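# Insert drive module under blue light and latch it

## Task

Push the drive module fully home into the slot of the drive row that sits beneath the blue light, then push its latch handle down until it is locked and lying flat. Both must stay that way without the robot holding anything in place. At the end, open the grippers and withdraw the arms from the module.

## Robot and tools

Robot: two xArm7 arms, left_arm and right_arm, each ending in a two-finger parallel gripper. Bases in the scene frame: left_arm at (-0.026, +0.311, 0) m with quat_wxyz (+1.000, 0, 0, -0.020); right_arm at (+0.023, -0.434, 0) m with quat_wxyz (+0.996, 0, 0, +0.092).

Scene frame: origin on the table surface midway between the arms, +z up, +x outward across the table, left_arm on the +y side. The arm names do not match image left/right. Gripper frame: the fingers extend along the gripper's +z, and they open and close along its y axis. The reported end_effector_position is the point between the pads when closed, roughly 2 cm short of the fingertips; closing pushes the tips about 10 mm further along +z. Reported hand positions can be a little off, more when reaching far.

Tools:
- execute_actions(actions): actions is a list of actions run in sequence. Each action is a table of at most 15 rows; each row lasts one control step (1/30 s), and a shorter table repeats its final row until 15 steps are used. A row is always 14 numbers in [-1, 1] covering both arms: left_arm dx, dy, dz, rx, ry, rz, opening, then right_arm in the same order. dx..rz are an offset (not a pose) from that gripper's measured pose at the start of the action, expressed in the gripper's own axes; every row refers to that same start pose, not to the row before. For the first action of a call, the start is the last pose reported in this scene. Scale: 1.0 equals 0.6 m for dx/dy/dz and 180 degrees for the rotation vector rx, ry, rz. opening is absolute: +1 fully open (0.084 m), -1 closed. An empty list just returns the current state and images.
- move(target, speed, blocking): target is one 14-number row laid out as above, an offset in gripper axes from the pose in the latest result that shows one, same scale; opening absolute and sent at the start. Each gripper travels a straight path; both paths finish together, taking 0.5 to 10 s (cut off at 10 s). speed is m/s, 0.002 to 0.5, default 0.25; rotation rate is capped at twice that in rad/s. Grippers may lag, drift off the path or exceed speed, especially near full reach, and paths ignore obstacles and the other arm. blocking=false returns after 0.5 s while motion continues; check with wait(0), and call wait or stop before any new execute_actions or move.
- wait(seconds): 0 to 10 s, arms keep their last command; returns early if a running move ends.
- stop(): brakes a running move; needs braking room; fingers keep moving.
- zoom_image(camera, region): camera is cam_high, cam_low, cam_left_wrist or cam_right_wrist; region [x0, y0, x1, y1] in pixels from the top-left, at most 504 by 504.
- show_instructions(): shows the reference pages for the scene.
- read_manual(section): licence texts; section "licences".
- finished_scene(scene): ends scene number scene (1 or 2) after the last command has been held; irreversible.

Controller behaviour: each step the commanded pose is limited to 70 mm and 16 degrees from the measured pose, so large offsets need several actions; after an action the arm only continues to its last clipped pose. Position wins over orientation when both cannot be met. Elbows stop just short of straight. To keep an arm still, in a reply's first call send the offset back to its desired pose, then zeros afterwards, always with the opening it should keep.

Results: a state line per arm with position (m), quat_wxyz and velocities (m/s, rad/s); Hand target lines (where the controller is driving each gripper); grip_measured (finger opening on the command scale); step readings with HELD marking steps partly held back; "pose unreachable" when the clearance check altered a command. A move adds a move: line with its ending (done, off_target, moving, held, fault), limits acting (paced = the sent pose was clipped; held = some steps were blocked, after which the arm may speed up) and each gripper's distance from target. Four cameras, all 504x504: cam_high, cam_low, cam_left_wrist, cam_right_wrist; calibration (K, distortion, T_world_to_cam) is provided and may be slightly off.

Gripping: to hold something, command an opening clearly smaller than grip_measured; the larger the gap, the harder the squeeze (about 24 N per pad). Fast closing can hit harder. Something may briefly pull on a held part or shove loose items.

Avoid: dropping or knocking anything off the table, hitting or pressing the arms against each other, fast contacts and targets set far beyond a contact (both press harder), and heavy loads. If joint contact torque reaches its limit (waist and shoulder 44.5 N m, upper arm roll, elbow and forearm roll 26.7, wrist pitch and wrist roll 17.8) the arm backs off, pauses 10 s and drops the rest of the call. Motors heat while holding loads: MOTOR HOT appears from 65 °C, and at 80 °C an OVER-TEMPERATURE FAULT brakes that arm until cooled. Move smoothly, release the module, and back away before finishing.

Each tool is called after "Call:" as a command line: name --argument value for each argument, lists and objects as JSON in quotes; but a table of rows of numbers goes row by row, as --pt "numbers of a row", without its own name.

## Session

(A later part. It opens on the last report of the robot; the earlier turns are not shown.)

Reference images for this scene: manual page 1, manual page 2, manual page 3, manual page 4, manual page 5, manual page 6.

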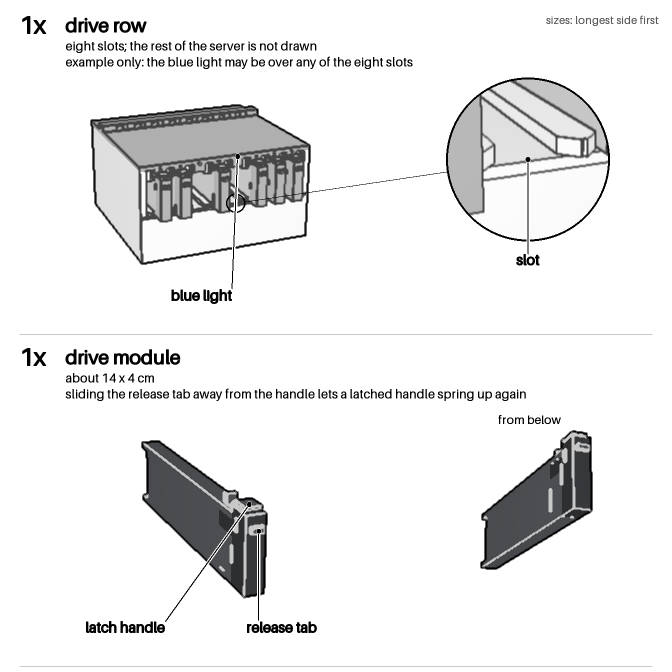

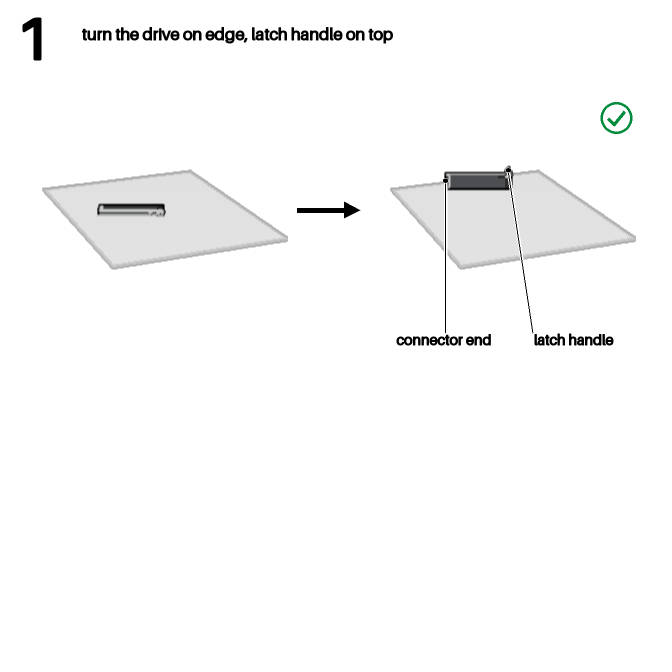

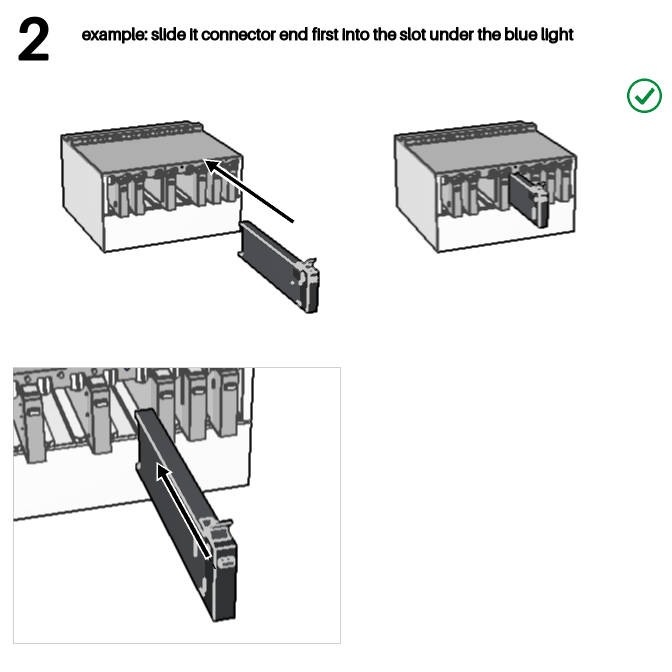

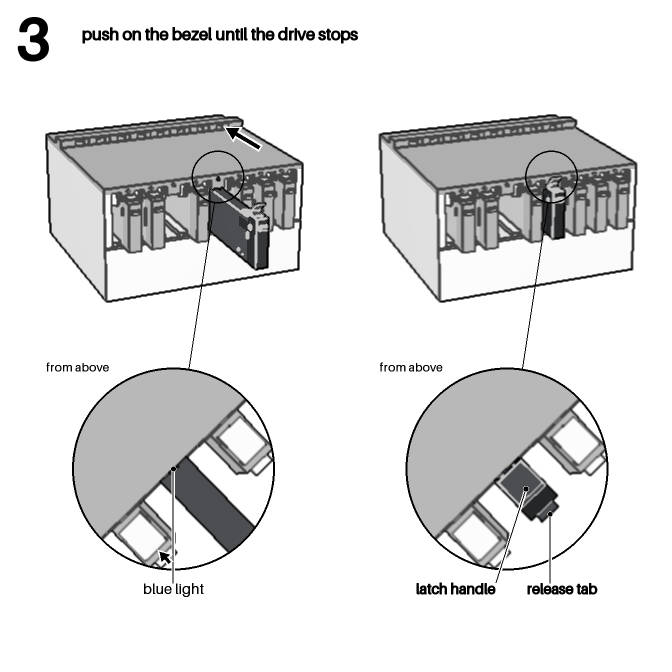

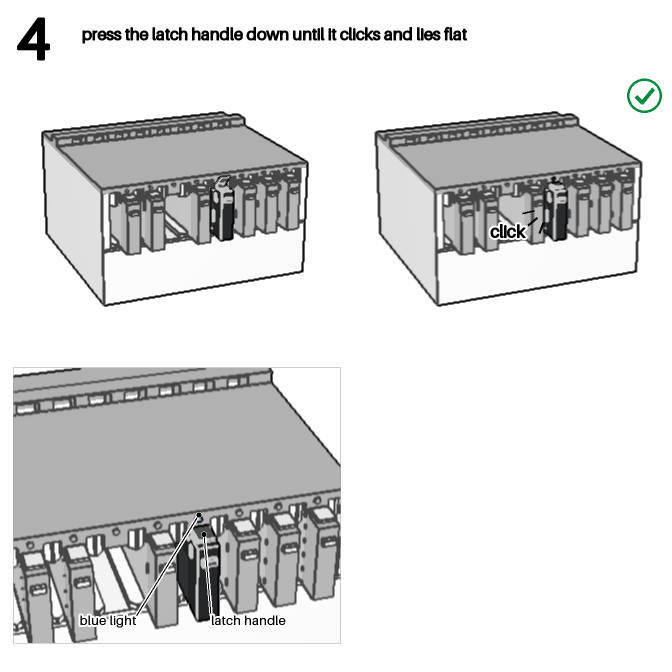

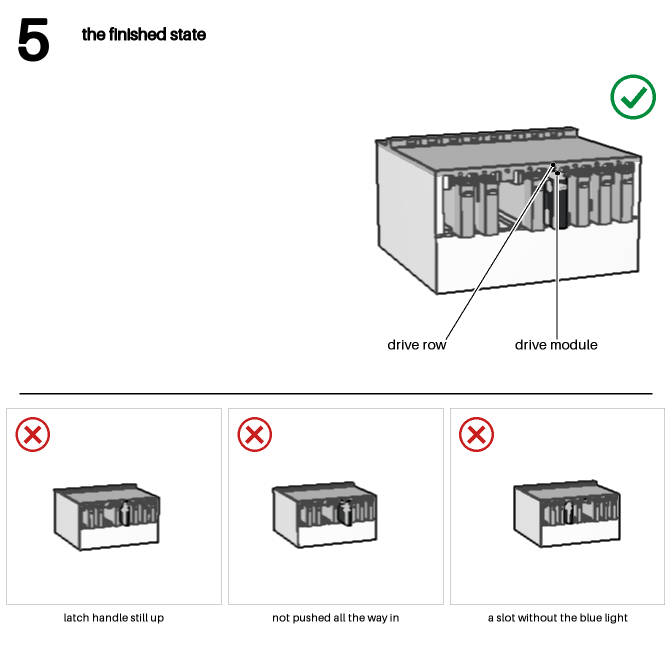

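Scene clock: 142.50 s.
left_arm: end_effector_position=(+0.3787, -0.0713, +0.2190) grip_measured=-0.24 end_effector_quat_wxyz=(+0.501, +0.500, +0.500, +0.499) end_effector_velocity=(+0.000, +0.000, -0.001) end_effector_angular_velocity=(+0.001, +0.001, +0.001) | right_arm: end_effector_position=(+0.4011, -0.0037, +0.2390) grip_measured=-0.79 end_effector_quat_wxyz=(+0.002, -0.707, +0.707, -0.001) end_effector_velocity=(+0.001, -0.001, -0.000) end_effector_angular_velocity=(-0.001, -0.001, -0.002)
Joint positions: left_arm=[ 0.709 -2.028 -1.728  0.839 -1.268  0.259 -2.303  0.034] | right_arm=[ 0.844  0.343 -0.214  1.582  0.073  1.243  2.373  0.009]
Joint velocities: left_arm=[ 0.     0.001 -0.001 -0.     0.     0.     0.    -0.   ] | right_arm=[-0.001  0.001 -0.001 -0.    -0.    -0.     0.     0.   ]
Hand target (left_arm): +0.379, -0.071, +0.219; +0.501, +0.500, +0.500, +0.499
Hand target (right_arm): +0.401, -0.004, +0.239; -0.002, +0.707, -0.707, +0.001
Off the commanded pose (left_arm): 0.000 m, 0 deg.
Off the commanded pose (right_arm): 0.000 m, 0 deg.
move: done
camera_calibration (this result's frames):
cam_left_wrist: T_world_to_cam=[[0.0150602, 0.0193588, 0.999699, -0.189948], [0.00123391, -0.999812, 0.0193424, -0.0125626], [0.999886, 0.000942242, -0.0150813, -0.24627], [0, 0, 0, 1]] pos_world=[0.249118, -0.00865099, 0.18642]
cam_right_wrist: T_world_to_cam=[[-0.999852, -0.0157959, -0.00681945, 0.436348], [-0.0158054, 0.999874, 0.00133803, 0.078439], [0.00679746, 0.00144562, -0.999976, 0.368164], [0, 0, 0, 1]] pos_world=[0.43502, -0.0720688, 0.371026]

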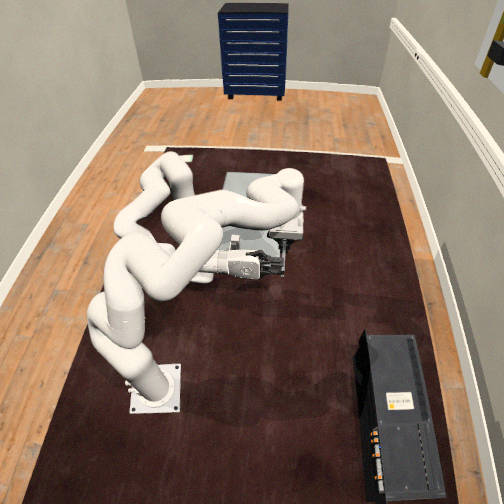

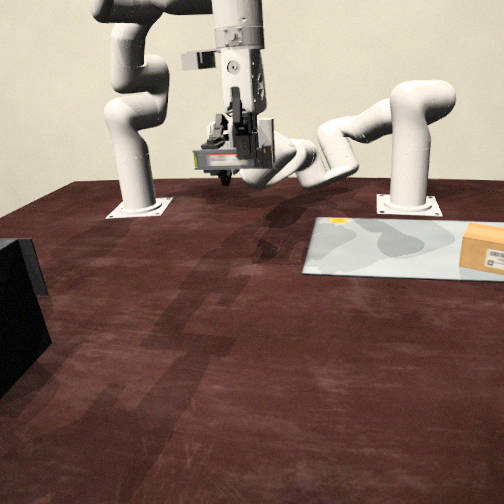

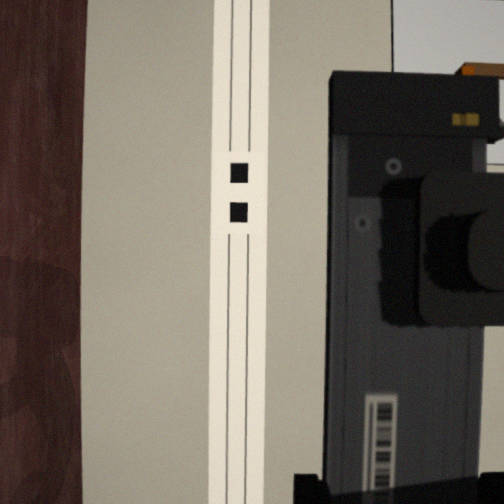

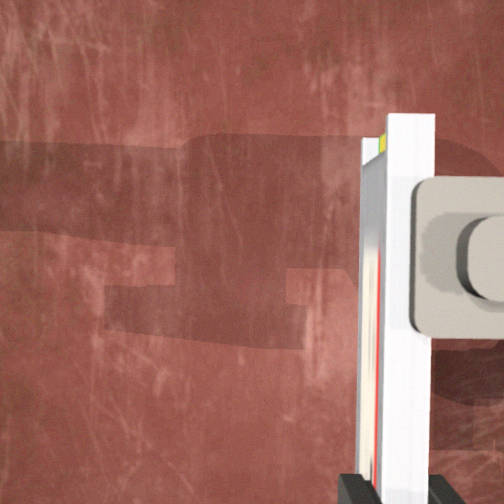

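Call:
move --target '[0,0,0,0,0,0,0.3,0,0,0,0,0,0,-1]'

Call:
move --target '[0,0,-0.13,0,0,0,0.3,0,0,0,0,0,0,-1]' --speed 0.1

Scene clock: 148.87 s.
left_arm: end_effector_position=(+0.3787, -0.0713, +0.2190) grip_measured=+0.29 end_effector_quat_wxyz=(+0.501, +0.500, +0.500, +0.499) end_effector_velocity=(-0.000, -0.000, -0.000) end_effector_angular_velocity=(-0.000, +0.001, +0.000) | right_arm: end_effector_position=(+0.4011, -0.0037, +0.2390) grip_measured=-0.79 end_effector_quat_wxyz=(+0.002, -0.707, +0.707, -0.001) end_effector_velocity=(-0.000, +0.000, -0.000) end_effector_angular_velocity=(-0.001, -0.001, +0.002)
Joint positions: left_arm=[ 0.71  -2.028 -1.728  0.839 -1.267  0.259 -2.303  0.056] | right_arm=[ 0.844  0.343 -0.214  1.582  0.073  1.243  2.373  0.009]
Joint velocities: left_arm=[-0.    -0.     0.     0.    -0.001  0.001  0.001  0.   ] | right_arm=[ 0.001  0.     0.     0.    -0.002 -0.    -0.     0.   ]
Hand target (left_arm): +0.379, -0.071, +0.219; +0.501, +0.500, +0.500, +0.499
Hand target (right_arm): +0.401, -0.004, +0.239; -0.002, +0.707, -0.707, +0.001
Off the commanded pose (left_arm): 0.000 m, 0 deg.
Off the commanded pose (right_arm): 0.000 m, 0 deg.
move: done
camera_calibration (this result's frames):
cam_left_wrist: T_world_to_cam=[[0.0150368, 0.0193666, 0.999699, -0.189952], [0.0012344, -0.999812, 0.0193502, -0.012562], [0.999886, 0.000943069, -0.0150579, -0.246275], [0, 0, 0, 1]] pos_world=[0.249119, -0.00864865, 0.186429]
cam_right_wrist: T_world_to_cam=[[-0.999852, -0.0157952, -0.0067932, 0.436336], [-0.0158045, 0.999874, 0.00130763, 0.0784499], [0.00677169, 0.0014148, -0.999976, 0.368156], [0, 0, 0, 1]] pos_world=[0.435019, -0.0720689, 0.371009]

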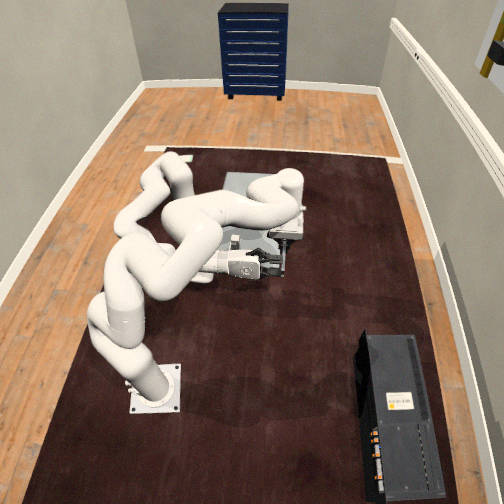

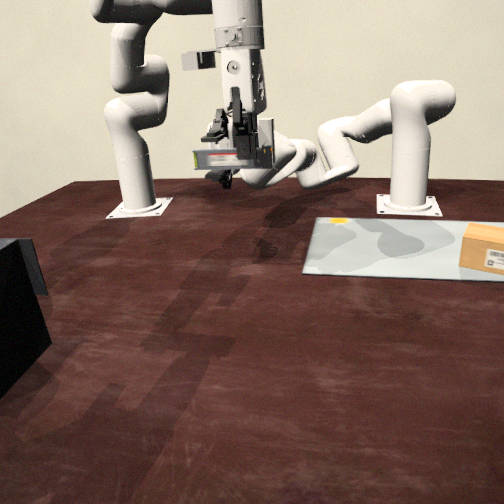

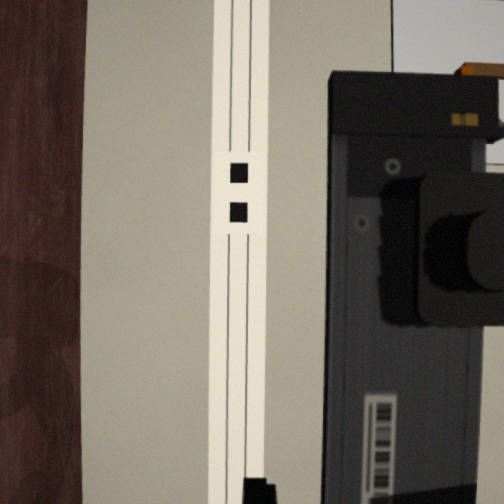

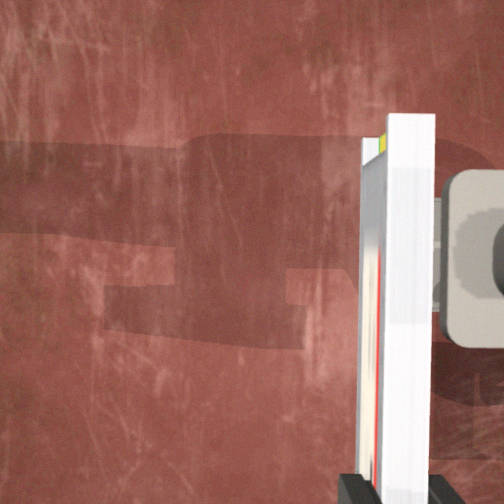

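Scene clock: 150.03 s.
left_arm: end_effector_position=(+0.3009, -0.0707, +0.2191) grip_measured=+0.29 end_effector_quat_wxyz=(+0.500, +0.500, +0.500, +0.499) end_effector_velocity=(-0.002, -0.003, +0.001) end_effector_angular_velocity=(+0.002, -0.002, -0.006) | right_arm: end_effector_position=(+0.4011, -0.0037, +0.2390) grip_measured=-0.79 end_effector_quat_wxyz=(+0.002, -0.707, +0.707, -0.001) end_effector_velocity=(-0.000, +0.000, +0.000) end_effector_angular_velocity=(+0.000, +0.000, +0.000)
Joint positions: left_arm=[ 0.401 -2.062 -1.76   0.701 -1.065  0.433 -2.495  0.056] | right_arm=[ 0.844  0.343 -0.214  1.582  0.073  1.243  2.373  0.009]
Joint velocities: left_arm=[-0.003 -0.     0.002  0.002  0.003 -0.001  0.    -0.   ] | right_arm=[-0.    -0.001  0.001 -0.    -0.     0.001  0.    -0.   ]
Hand target (left_arm): +0.301, -0.071, +0.219; +0.501, +0.500, +0.500, +0.499
Hand target (right_arm): +0.401, -0.004, +0.239; -0.002, +0.707, -0.707, +0.001
Off the commanded pose (left_arm): 0.001 m, 0 deg.
Off the commanded pose (right_arm): 0.000 m, 0 deg.
move: done
camera_calibration (this result's frames):
cam_left_wrist: T_world_to_cam=[[0.0150681, 0.0203051, 0.99968, -0.188871], [0.00263428, -0.999791, 0.0202677, -0.0124578], [0.999883, 0.00232804, -0.0151184, -0.168366], [0, 0, 0, 1]] pos_world=[0.171225, -0.00822819, 0.186518]
cam_right_wrist: T_world_to_cam=[[-0.999852, -0.0157951, -0.00679307, 0.436336], [-0.0158043, 0.999874, 0.00130762, 0.0784499], [0.00677156, 0.00141478, -0.999976, 0.368156], [0, 0, 0, 1]] pos_world=[0.435019, -0.072069, 0.371009]

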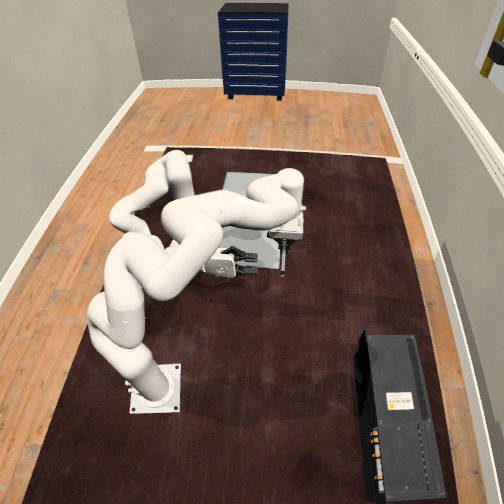

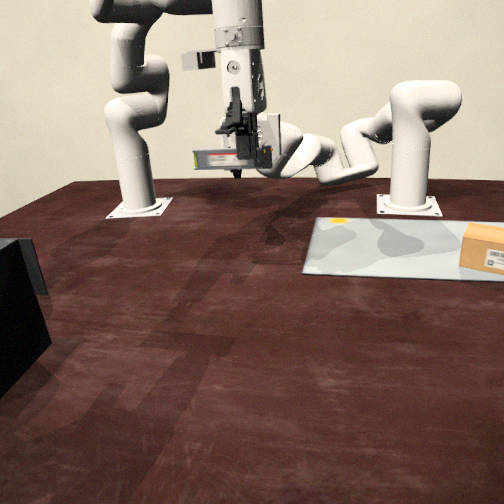

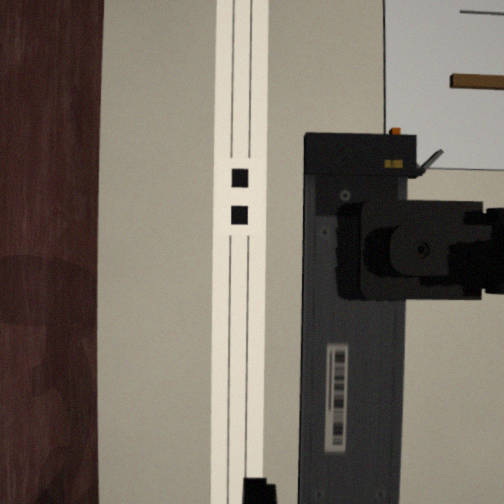

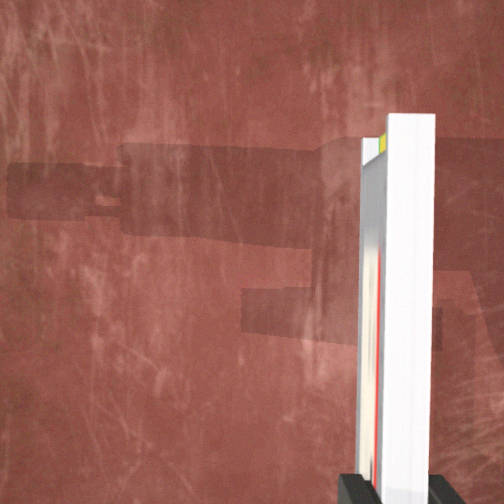

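Call:
move --target '[0.25,0,0,0,0,0,0.3,0.96,-0.198,-0.102,0,0,-0.5,-1]' --speed 0.18

Scene clock: 163.57 s.
left_arm: end_effector_position=(+0.3014, +0.0793, +0.2187) grip_measured=+0.29 end_effector_quat_wxyz=(+0.501, +0.500, +0.501, +0.499) end_effector_velocity=(+0.000, +0.001, +0.000) end_effector_angular_velocity=(-0.000, -0.000, +0.000) | right_arm: end_effector_position=(+0.5182, -0.5800, +0.2973) grip_measured=-0.79 end_effector_quat_wxyz=(-0.001, +1.000, +0.000, -0.000) end_effector_velocity=(-0.001, -0.004, +0.001) end_effector_angular_velocity=(+0.000, -0.001, -0.005)
Joint positions: left_arm=[ 0.258 -1.778 -2.092  0.3   -1.478  0.069 -2.221  0.056] | right_arm=[ 0.233  0.173 -0.774  1.472  0.125  1.351 -0.378  0.009]
Joint velocities: left_arm=[ 0.002  0.003 -0.    -0.    -0.005 -0.004  0.005 -0.   ] | right_arm=[-0.005  0.    -0.003  0.003  0.001  0.002 -0.003 -0.   ]
Hand target (left_arm): +0.301, +0.079, +0.219; +0.501, +0.500, +0.501, +0.499
Hand target (right_arm): +0.518, -0.581, +0.297; -0.001, +1.000, -0.000, -0.000
Off the commanded pose (left_arm): 0.000 m, 0 deg.
Off the commanded pose (right_arm): 0.003 m, 0 deg.
move: done
camera_calibration (this result's frames):
cam_left_wrist: T_world_to_cam=[[0.0161539, 0.0217158, 0.999634, -0.19191], [0.00259557, -0.999762, 0.0216766, 0.137141], [0.999866, 0.00224445, -0.0162064, -0.168984], [0, 0, 0, 1]] pos_world=[0.171705, 0.141655, 0.186128]
cam_right_wrist: T_world_to_cam=[[0.0166875, -0.999851, -0.00437377, -0.553465], [-0.999861, -0.01669, 0.000555747, 0.576978], [-0.000628663, 0.00436389, -0.99999, 0.4321], [0, 0, 0, 1]] pos_world=[0.586406, -0.545638, 0.429355]

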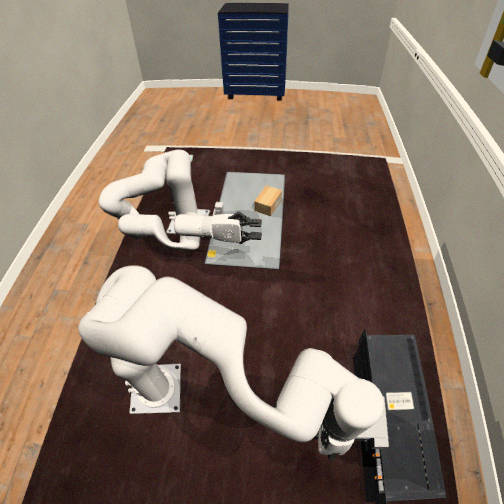

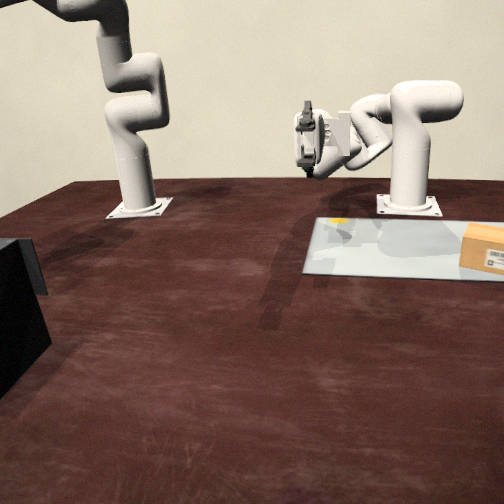

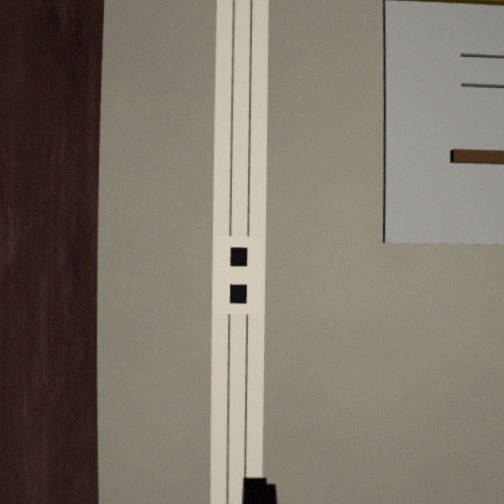

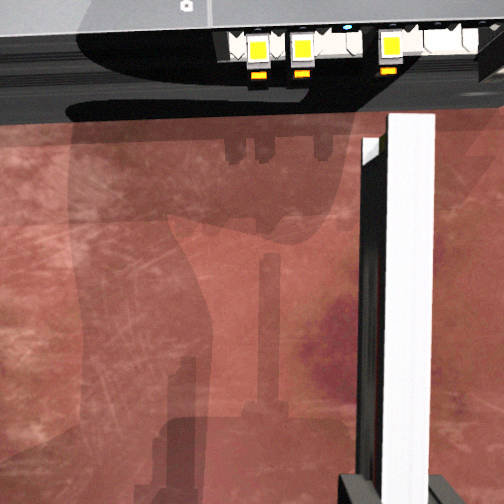

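Call:
move --target '[0,0,0,0,0,0,0.3,0,0.017,0.222,0,0,-0.011,-1]' --speed 0.1

Scene clock: 173.70 s.
left_arm: end_effector_position=(+0.3014, +0.0793, +0.2187) grip_measured=+0.29 end_effector_quat_wxyz=(+0.501, +0.500, +0.501, +0.499) end_effector_velocity=(-0.000, -0.000, -0.000) end_effector_angular_velocity=(+0.001, +0.001, -0.000) | right_arm: end_effector_position=(+0.5185, -0.5895, +0.1646) grip_measured=-0.79 end_effector_quat_wxyz=(-0.001, +1.000, +0.018, +0.000) end_effector_velocity=(-0.002, +0.001, -0.003) end_effector_angular_velocity=(+0.001, +0.008, +0.000)
Joint positions: left_arm=[ 0.258 -1.778 -2.092  0.3   -1.478  0.069 -2.221  0.056] | right_arm=[ 0.194  0.292 -0.742  1.209  0.234  1.005 -0.508  0.009]
Joint velocities: left_arm=[-0.     0.001  0.001 -0.     0.002  0.    -0.    -0.   ] | right_arm=[ 0.001  0.003  0.001 -0.006 -0.001  0.    -0.     0.   ]
Hand target (left_arm): +0.301, +0.079, +0.219; +0.501, +0.500, +0.501, +0.499
Hand target (right_arm): +0.518, -0.589, +0.164; -0.001, +1.000, +0.018, -0.000
Off the commanded pose (left_arm): 0.000 m, 0 deg.
Off the commanded pose (right_arm): 0.001 m, 0 deg.
move: done
camera_calibration (this result's frames):
cam_left_wrist: T_world_to_cam=[[0.0161538, 0.0217158, 0.999634, -0.19191], [0.00259599, -0.999762, 0.0216766, 0.137141], [0.999866, 0.00224488, -0.0162063, -0.168984], [0, 0, 0, 1]] pos_world=[0.171705, 0.141655, 0.186128]
cam_right_wrist: T_world_to_cam=[[0.0522152, -0.998626, -0.00438985, -0.581299], [-0.998636, -0.0522134, -0.000541129, 0.555766], [0.000311176, 0.00441212, -0.99999, 0.298962], [0, 0, 0, 1]] pos_world=[0.585267, -0.552801, 0.296708]

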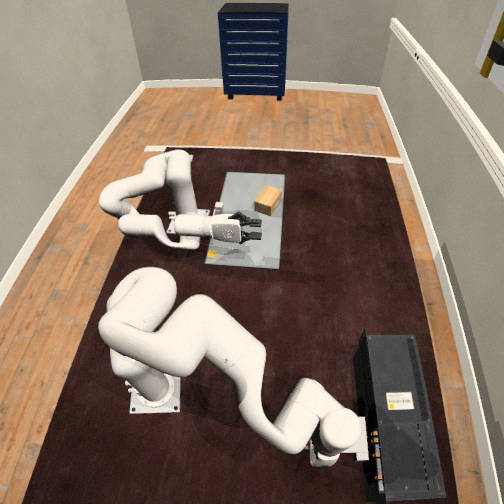

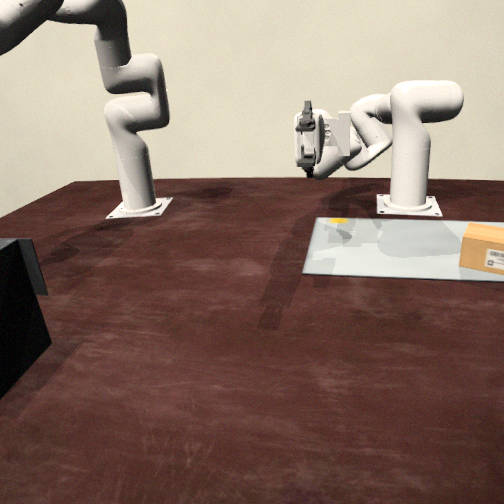

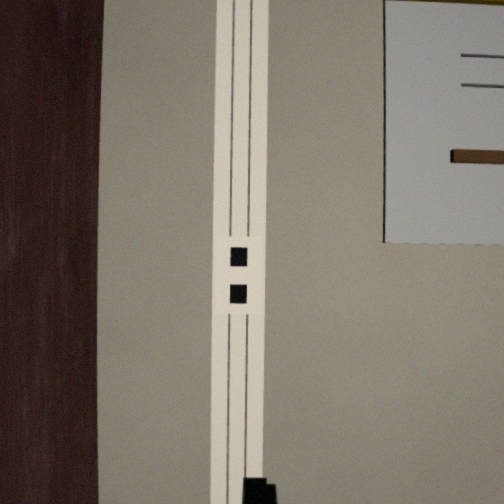

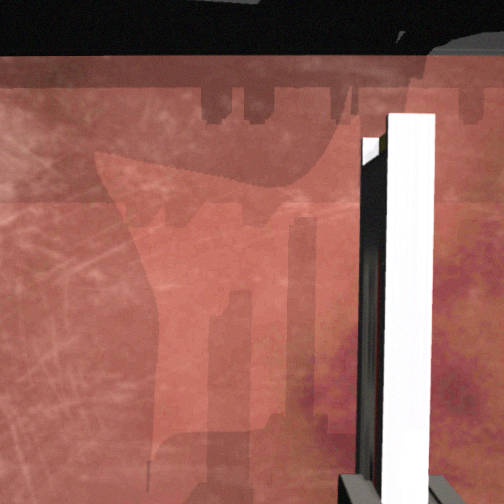

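Call:
move --target '[0,0,0,0,0,0,0.3,0.06,0,0,0,0,-0.0045,-1]' --speed 0.04

Scene clock: 180.37 s.
left_arm: end_effector_position=(+0.3014, +0.0793, +0.2187) grip_measured=+0.29 end_effector_quat_wxyz=(+0.501, +0.500, +0.501, +0.499) end_effector_velocity=(+0.000, +0.000, +0.000) end_effector_angular_velocity=(+0.002, -0.001, +0.000) | right_arm: end_effector_position=(+0.5543, -0.5883, +0.1647) grip_measured=-0.79 end_effector_quat_wxyz=(-0.001, +1.000, +0.025, -0.000) end_effector_velocity=(-0.000, -0.002, +0.001) end_effector_angular_velocity=(+0.001, -0.002, -0.005)
Joint positions: left_arm=[ 0.258 -1.778 -2.092  0.3   -1.478  0.069 -2.221  0.056] | right_arm=[ 0.141  0.414 -0.704  1.363  0.305  1.061 -0.538  0.009]
Joint velocities: left_arm=[-0.    -0.001  0.001 -0.     0.001  0.     0.002  0.   ] | right_arm=[-0.002 -0.001 -0.003  0.002  0.002  0.001 -0.    -0.   ]
Hand target (left_arm): +0.301, +0.079, +0.219; +0.501, +0.500, +0.501, +0.499
Hand target (right_arm): +0.554, -0.588, +0.165; -0.001, +1.000, +0.025, +0.000
Off the commanded pose (left_arm): 0.000 m, 0 deg.
Off the commanded pose (right_arm): 0.000 m, 0 deg.
move: done
camera_calibration (this result's frames):
cam_left_wrist: T_world_to_cam=[[0.0161537, 0.0217156, 0.999634, -0.19191], [0.00259602, -0.999762, 0.0216764, 0.137141], [0.999866, 0.00224491, -0.0162062, -0.168984], [0, 0, 0, 1]] pos_world=[0.171705, 0.141655, 0.186128]
cam_right_wrist: T_world_to_cam=[[0.066187, -0.997799, -0.00412393, -0.589292], [-0.997807, -0.0661858, -0.000435395, 0.582943], [0.000161491, 0.00414371, -0.999991, 0.298932], [0, 0, 0, 1]] pos_world=[0.62062, -0.550651, 0.296753]

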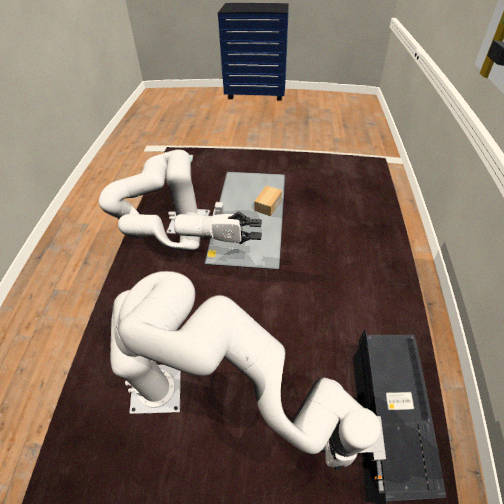

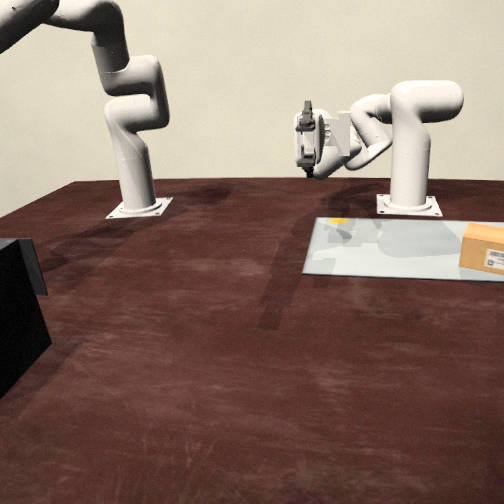

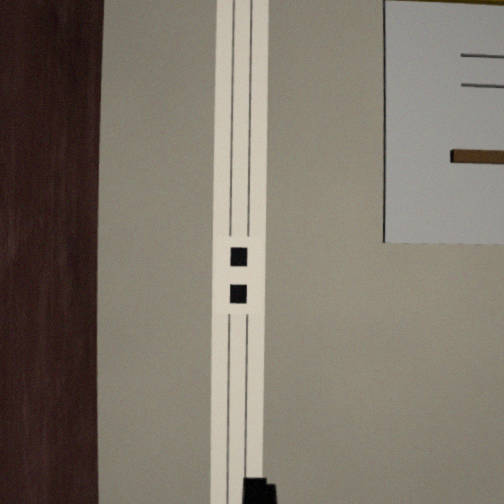

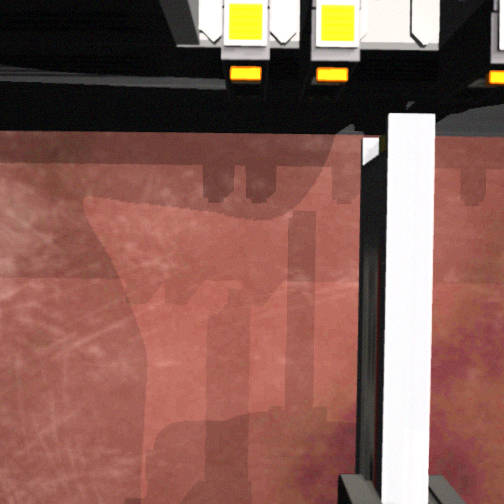

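Call:
move --target '[0,0,0,0,0,0,0.3,0.035,0.0015,0,0,0,0,-1]' --speed 0.02

Scene clock: 188.67 s.
left_arm: end_effector_position=(+0.3014, +0.0793, +0.2187) grip_measured=+0.29 end_effector_quat_wxyz=(+0.501, +0.500, +0.501, +0.499) end_effector_velocity=(-0.000, -0.000, -0.000) end_effector_angular_velocity=(-0.000, +0.000, -0.000) | right_arm: end_effector_position=(+0.5753, -0.5882, +0.1647) grip_measured=-0.79 end_effector_quat_wxyz=(-0.001, +1.000, +0.025, -0.000) end_effector_velocity=(+0.000, -0.001, +0.001) end_effector_angular_velocity=(-0.001, -0.000, -0.001)
Joint positions: left_arm=[ 0.258 -1.778 -2.092  0.3   -1.478  0.069 -2.221  0.056] | right_arm=[ 0.108  0.485 -0.683  1.462  0.338  1.098 -0.541  0.009]
Joint velocities: left_arm=[-0.     0.    -0.001 -0.    -0.001 -0.    -0.001 -0.   ] | right_arm=[ 0.     0.    -0.001  0.001  0.     0.001  0.    -0.   ]
Hand target (left_arm): +0.301, +0.079, +0.219; +0.501, +0.500, +0.501, +0.499
Hand target (right_arm): +0.575, -0.588, +0.165; -0.001, +1.000, +0.025, -0.000
Off the commanded pose (left_arm): 0.000 m, 0 deg.
Off the commanded pose (right_arm): 0.000 m, 0 deg.
move: done
camera_calibration (this result's frames):
cam_left_wrist: T_world_to_cam=[[0.0161536, 0.0217157, 0.999634, -0.19191], [0.00259607, -0.999762, 0.0216766, 0.137141], [0.999866, 0.00224496, -0.0162062, -0.168984], [0, 0, 0, 1]] pos_world=[0.171705, 0.141655, 0.186129]
cam_right_wrist: T_world_to_cam=[[0.0662296, -0.997796, -0.00398648, -0.590568], [-0.997804, -0.0662288, -0.000323442, 0.603828], [0.0000587091, 0.00399915, -0.999992, 0.298893], [0, 0, 0, 1]] pos_world=[0.641598, -0.550471, 0.296732]

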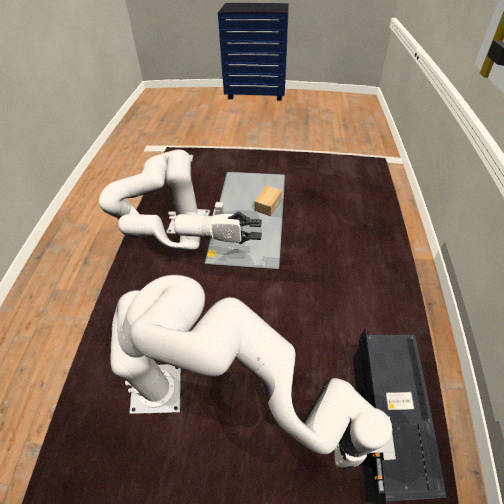

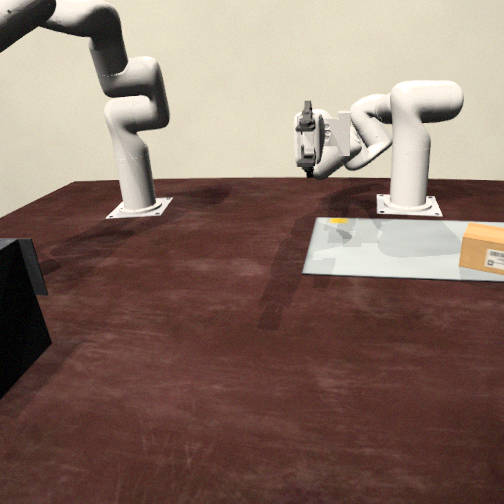

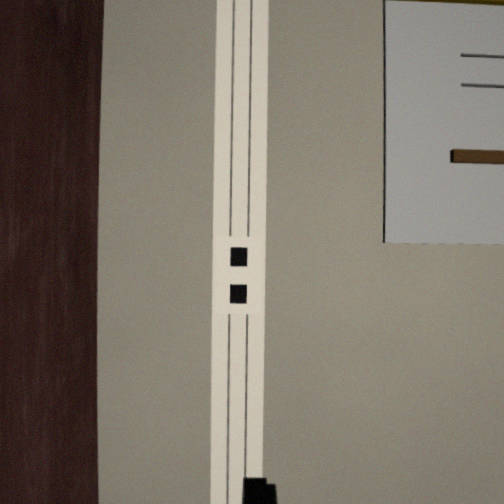

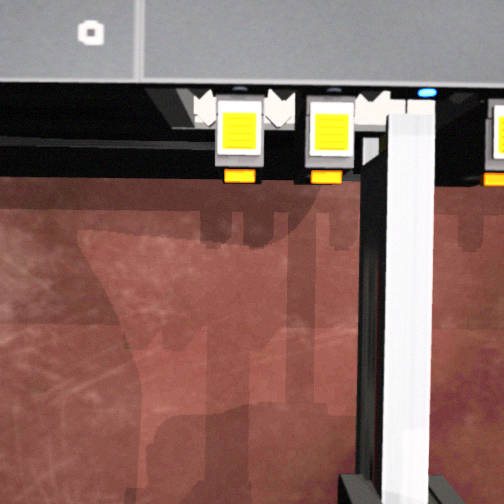

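Call:
move --target '[0,0,0,0,0,0,0.3,0.03,0,0,0,0,0,-1]' --speed 0.012

Scene clock: 195.97 s.
left_arm: end_effector_position=(+0.3014, +0.0793, +0.2187) grip_measured=+0.29 end_effector_quat_wxyz=(+0.501, +0.500, +0.501, +0.499) end_effector_velocity=(+0.000, +0.000, -0.000) end_effector_angular_velocity=(+0.001, +0.000, +0.000) | right_arm: end_effector_position=(+0.5931, -0.5872, +0.1647) grip_measured=-0.79 end_effector_quat_wxyz=(-0.001, +1.000, +0.025, -0.000) end_effector_velocity=(-0.000, -0.001, +0.000) end_effector_angular_velocity=(-0.001, +0.000, -0.000)
Joint positions: left_arm=[ 0.258 -1.778 -2.092  0.3   -1.478  0.069 -2.221  0.056] | right_arm=[ 0.08   0.545 -0.667  1.55   0.363  1.134 -0.539  0.009]
Joint velocities: left_arm=[ 0.     0.    -0.001  0.     0.     0.     0.    -0.   ] | right_arm=[-0.     0.001 -0.001  0.001 -0.     0.001 -0.    -0.   ]
Hand target (left_arm): +0.301, +0.079, +0.219; +0.501, +0.500, +0.501, +0.499
Hand target (right_arm): +0.593, -0.587, +0.165; -0.001, +1.000, +0.025, -0.000
Off the commanded pose (left_arm): 0.000 m, 0 deg.
Off the commanded pose (right_arm): 0.000 m, 0 deg.
move: done
camera_calibration (this result's frames):
cam_left_wrist: T_world_to_cam=[[0.0161538, 0.0217155, 0.999634, -0.19191], [0.00259617, -0.999762, 0.0216763, 0.137141], [0.999866, 0.00224506, -0.0162063, -0.168984], [0, 0, 0, 1]] pos_world=[0.171705, 0.141655, 0.186128]
cam_right_wrist: T_world_to_cam=[[0.0662272, -0.997795, -0.00427518, -0.59072], [-0.997804, -0.0662291, 0.000303683, 0.621547], [-0.000586155, 0.00424568, -0.999991, 0.299451], [0, 0, 0, 1]] pos_world=[0.65948, -0.549524, 0.296735]

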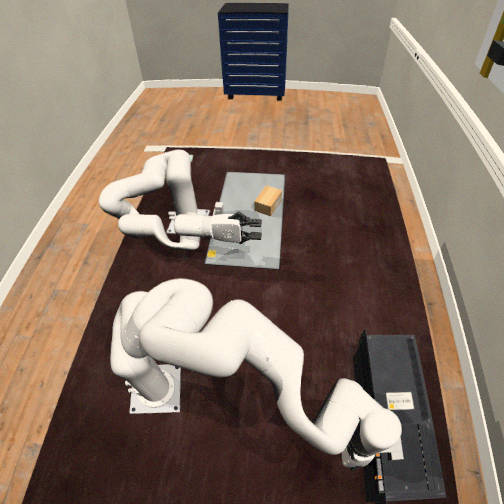

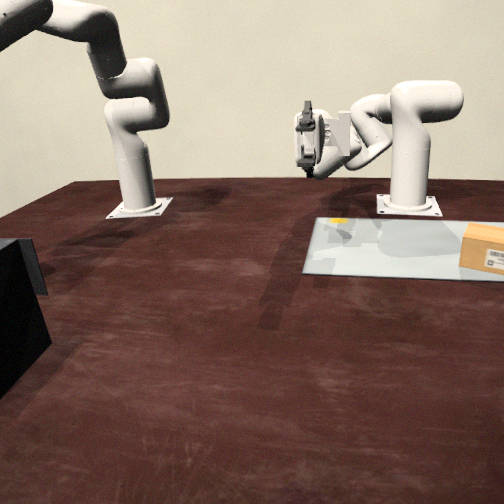

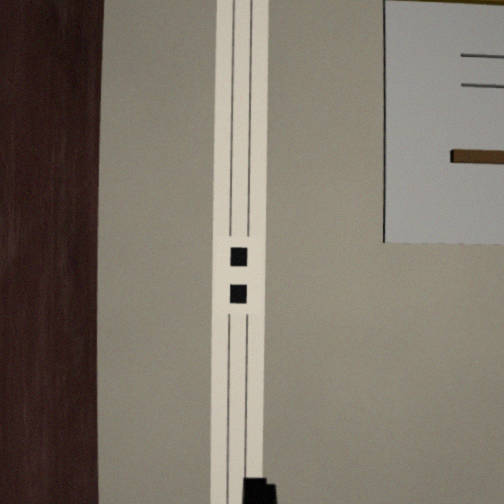

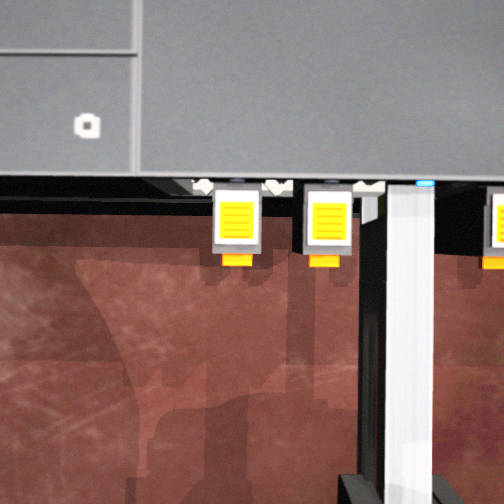

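Call:
move --target '[0,0,0,0,0,0,0.3,0.073,0,0,0,0,0,-1]' --speed 0.015

Scene clock: 204.67 s.
left_arm: end_effector_position=(+0.3014, +0.0793, +0.2187) grip_measured=+0.29 end_effector_quat_wxyz=(+0.501, +0.500, +0.501, +0.499) end_effector_velocity=(-0.000, -0.000, +0.000) end_effector_angular_velocity=(-0.001, -0.001, -0.001) | right_arm: end_effector_position=(+0.6370, -0.5849, +0.1650) grip_measured=-0.79 end_effector_quat_wxyz=(-0.001, +1.000, +0.025, -0.000) end_effector_velocity=(-0.000, -0.001, -0.000) end_effector_angular_velocity=(+0.000, +0.001, -0.003)
Joint positions: left_arm=[ 0.258 -1.778 -2.092  0.3   -1.478  0.069 -2.221  0.056] | right_arm=[ 0.001  0.696 -0.624  1.796  0.41   1.229 -0.516  0.009]
Joint velocities: left_arm=[-0.    -0.001  0.001  0.     0.001 -0.    -0.002  0.   ] | right_arm=[-0.002  0.001 -0.001  0.001  0.001  0.002  0.    -0.   ]
Hand target (left_arm): +0.301, +0.079, +0.219; +0.501, +0.500, +0.501, +0.499
Hand target (right_arm): +0.637, -0.585, +0.165; -0.001, +1.000, +0.025, -0.000
Off the commanded pose (left_arm): 0.000 m, 0 deg.
Off the commanded pose (right_arm): 0.000 m, 0 deg.
move: done
camera_calibration (this result's frames):
cam_left_wrist: T_world_to_cam=[[0.0161539, 0.0217156, 0.999634, -0.19191], [0.00259627, -0.999762, 0.0216764, 0.137141], [0.999866, 0.00224516, -0.0162064, -0.168984], [0, 0, 0, 1]] pos_world=[0.171705, 0.141655, 0.186128]
cam_right_wrist: T_world_to_cam=[[0.0665447, -0.997776, -0.0038381, -0.591565], [-0.997783, -0.0665438, -0.000377258, 0.665468], [0.000121017, 0.0038547, -0.999993, 0.299055], [0, 0, 0, 1]] pos_world=[0.703322, -0.54712, 0.297033]

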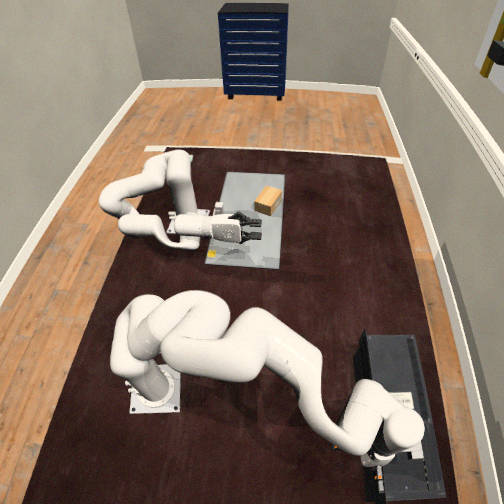

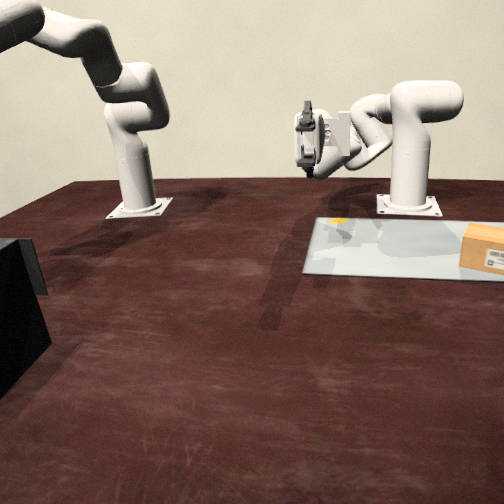

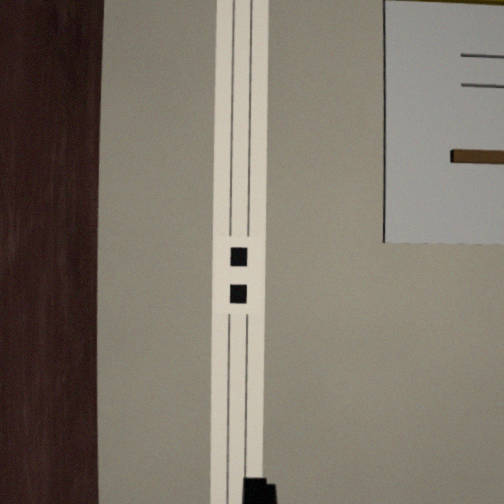

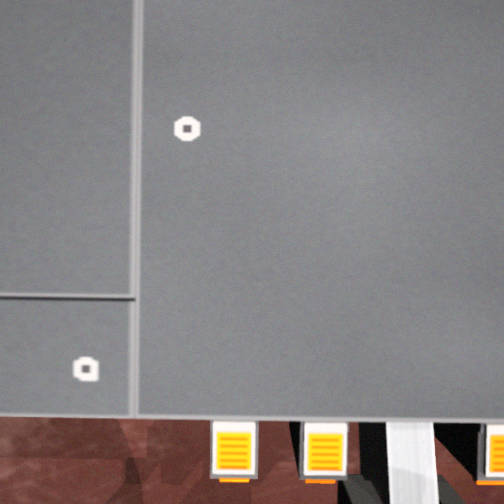

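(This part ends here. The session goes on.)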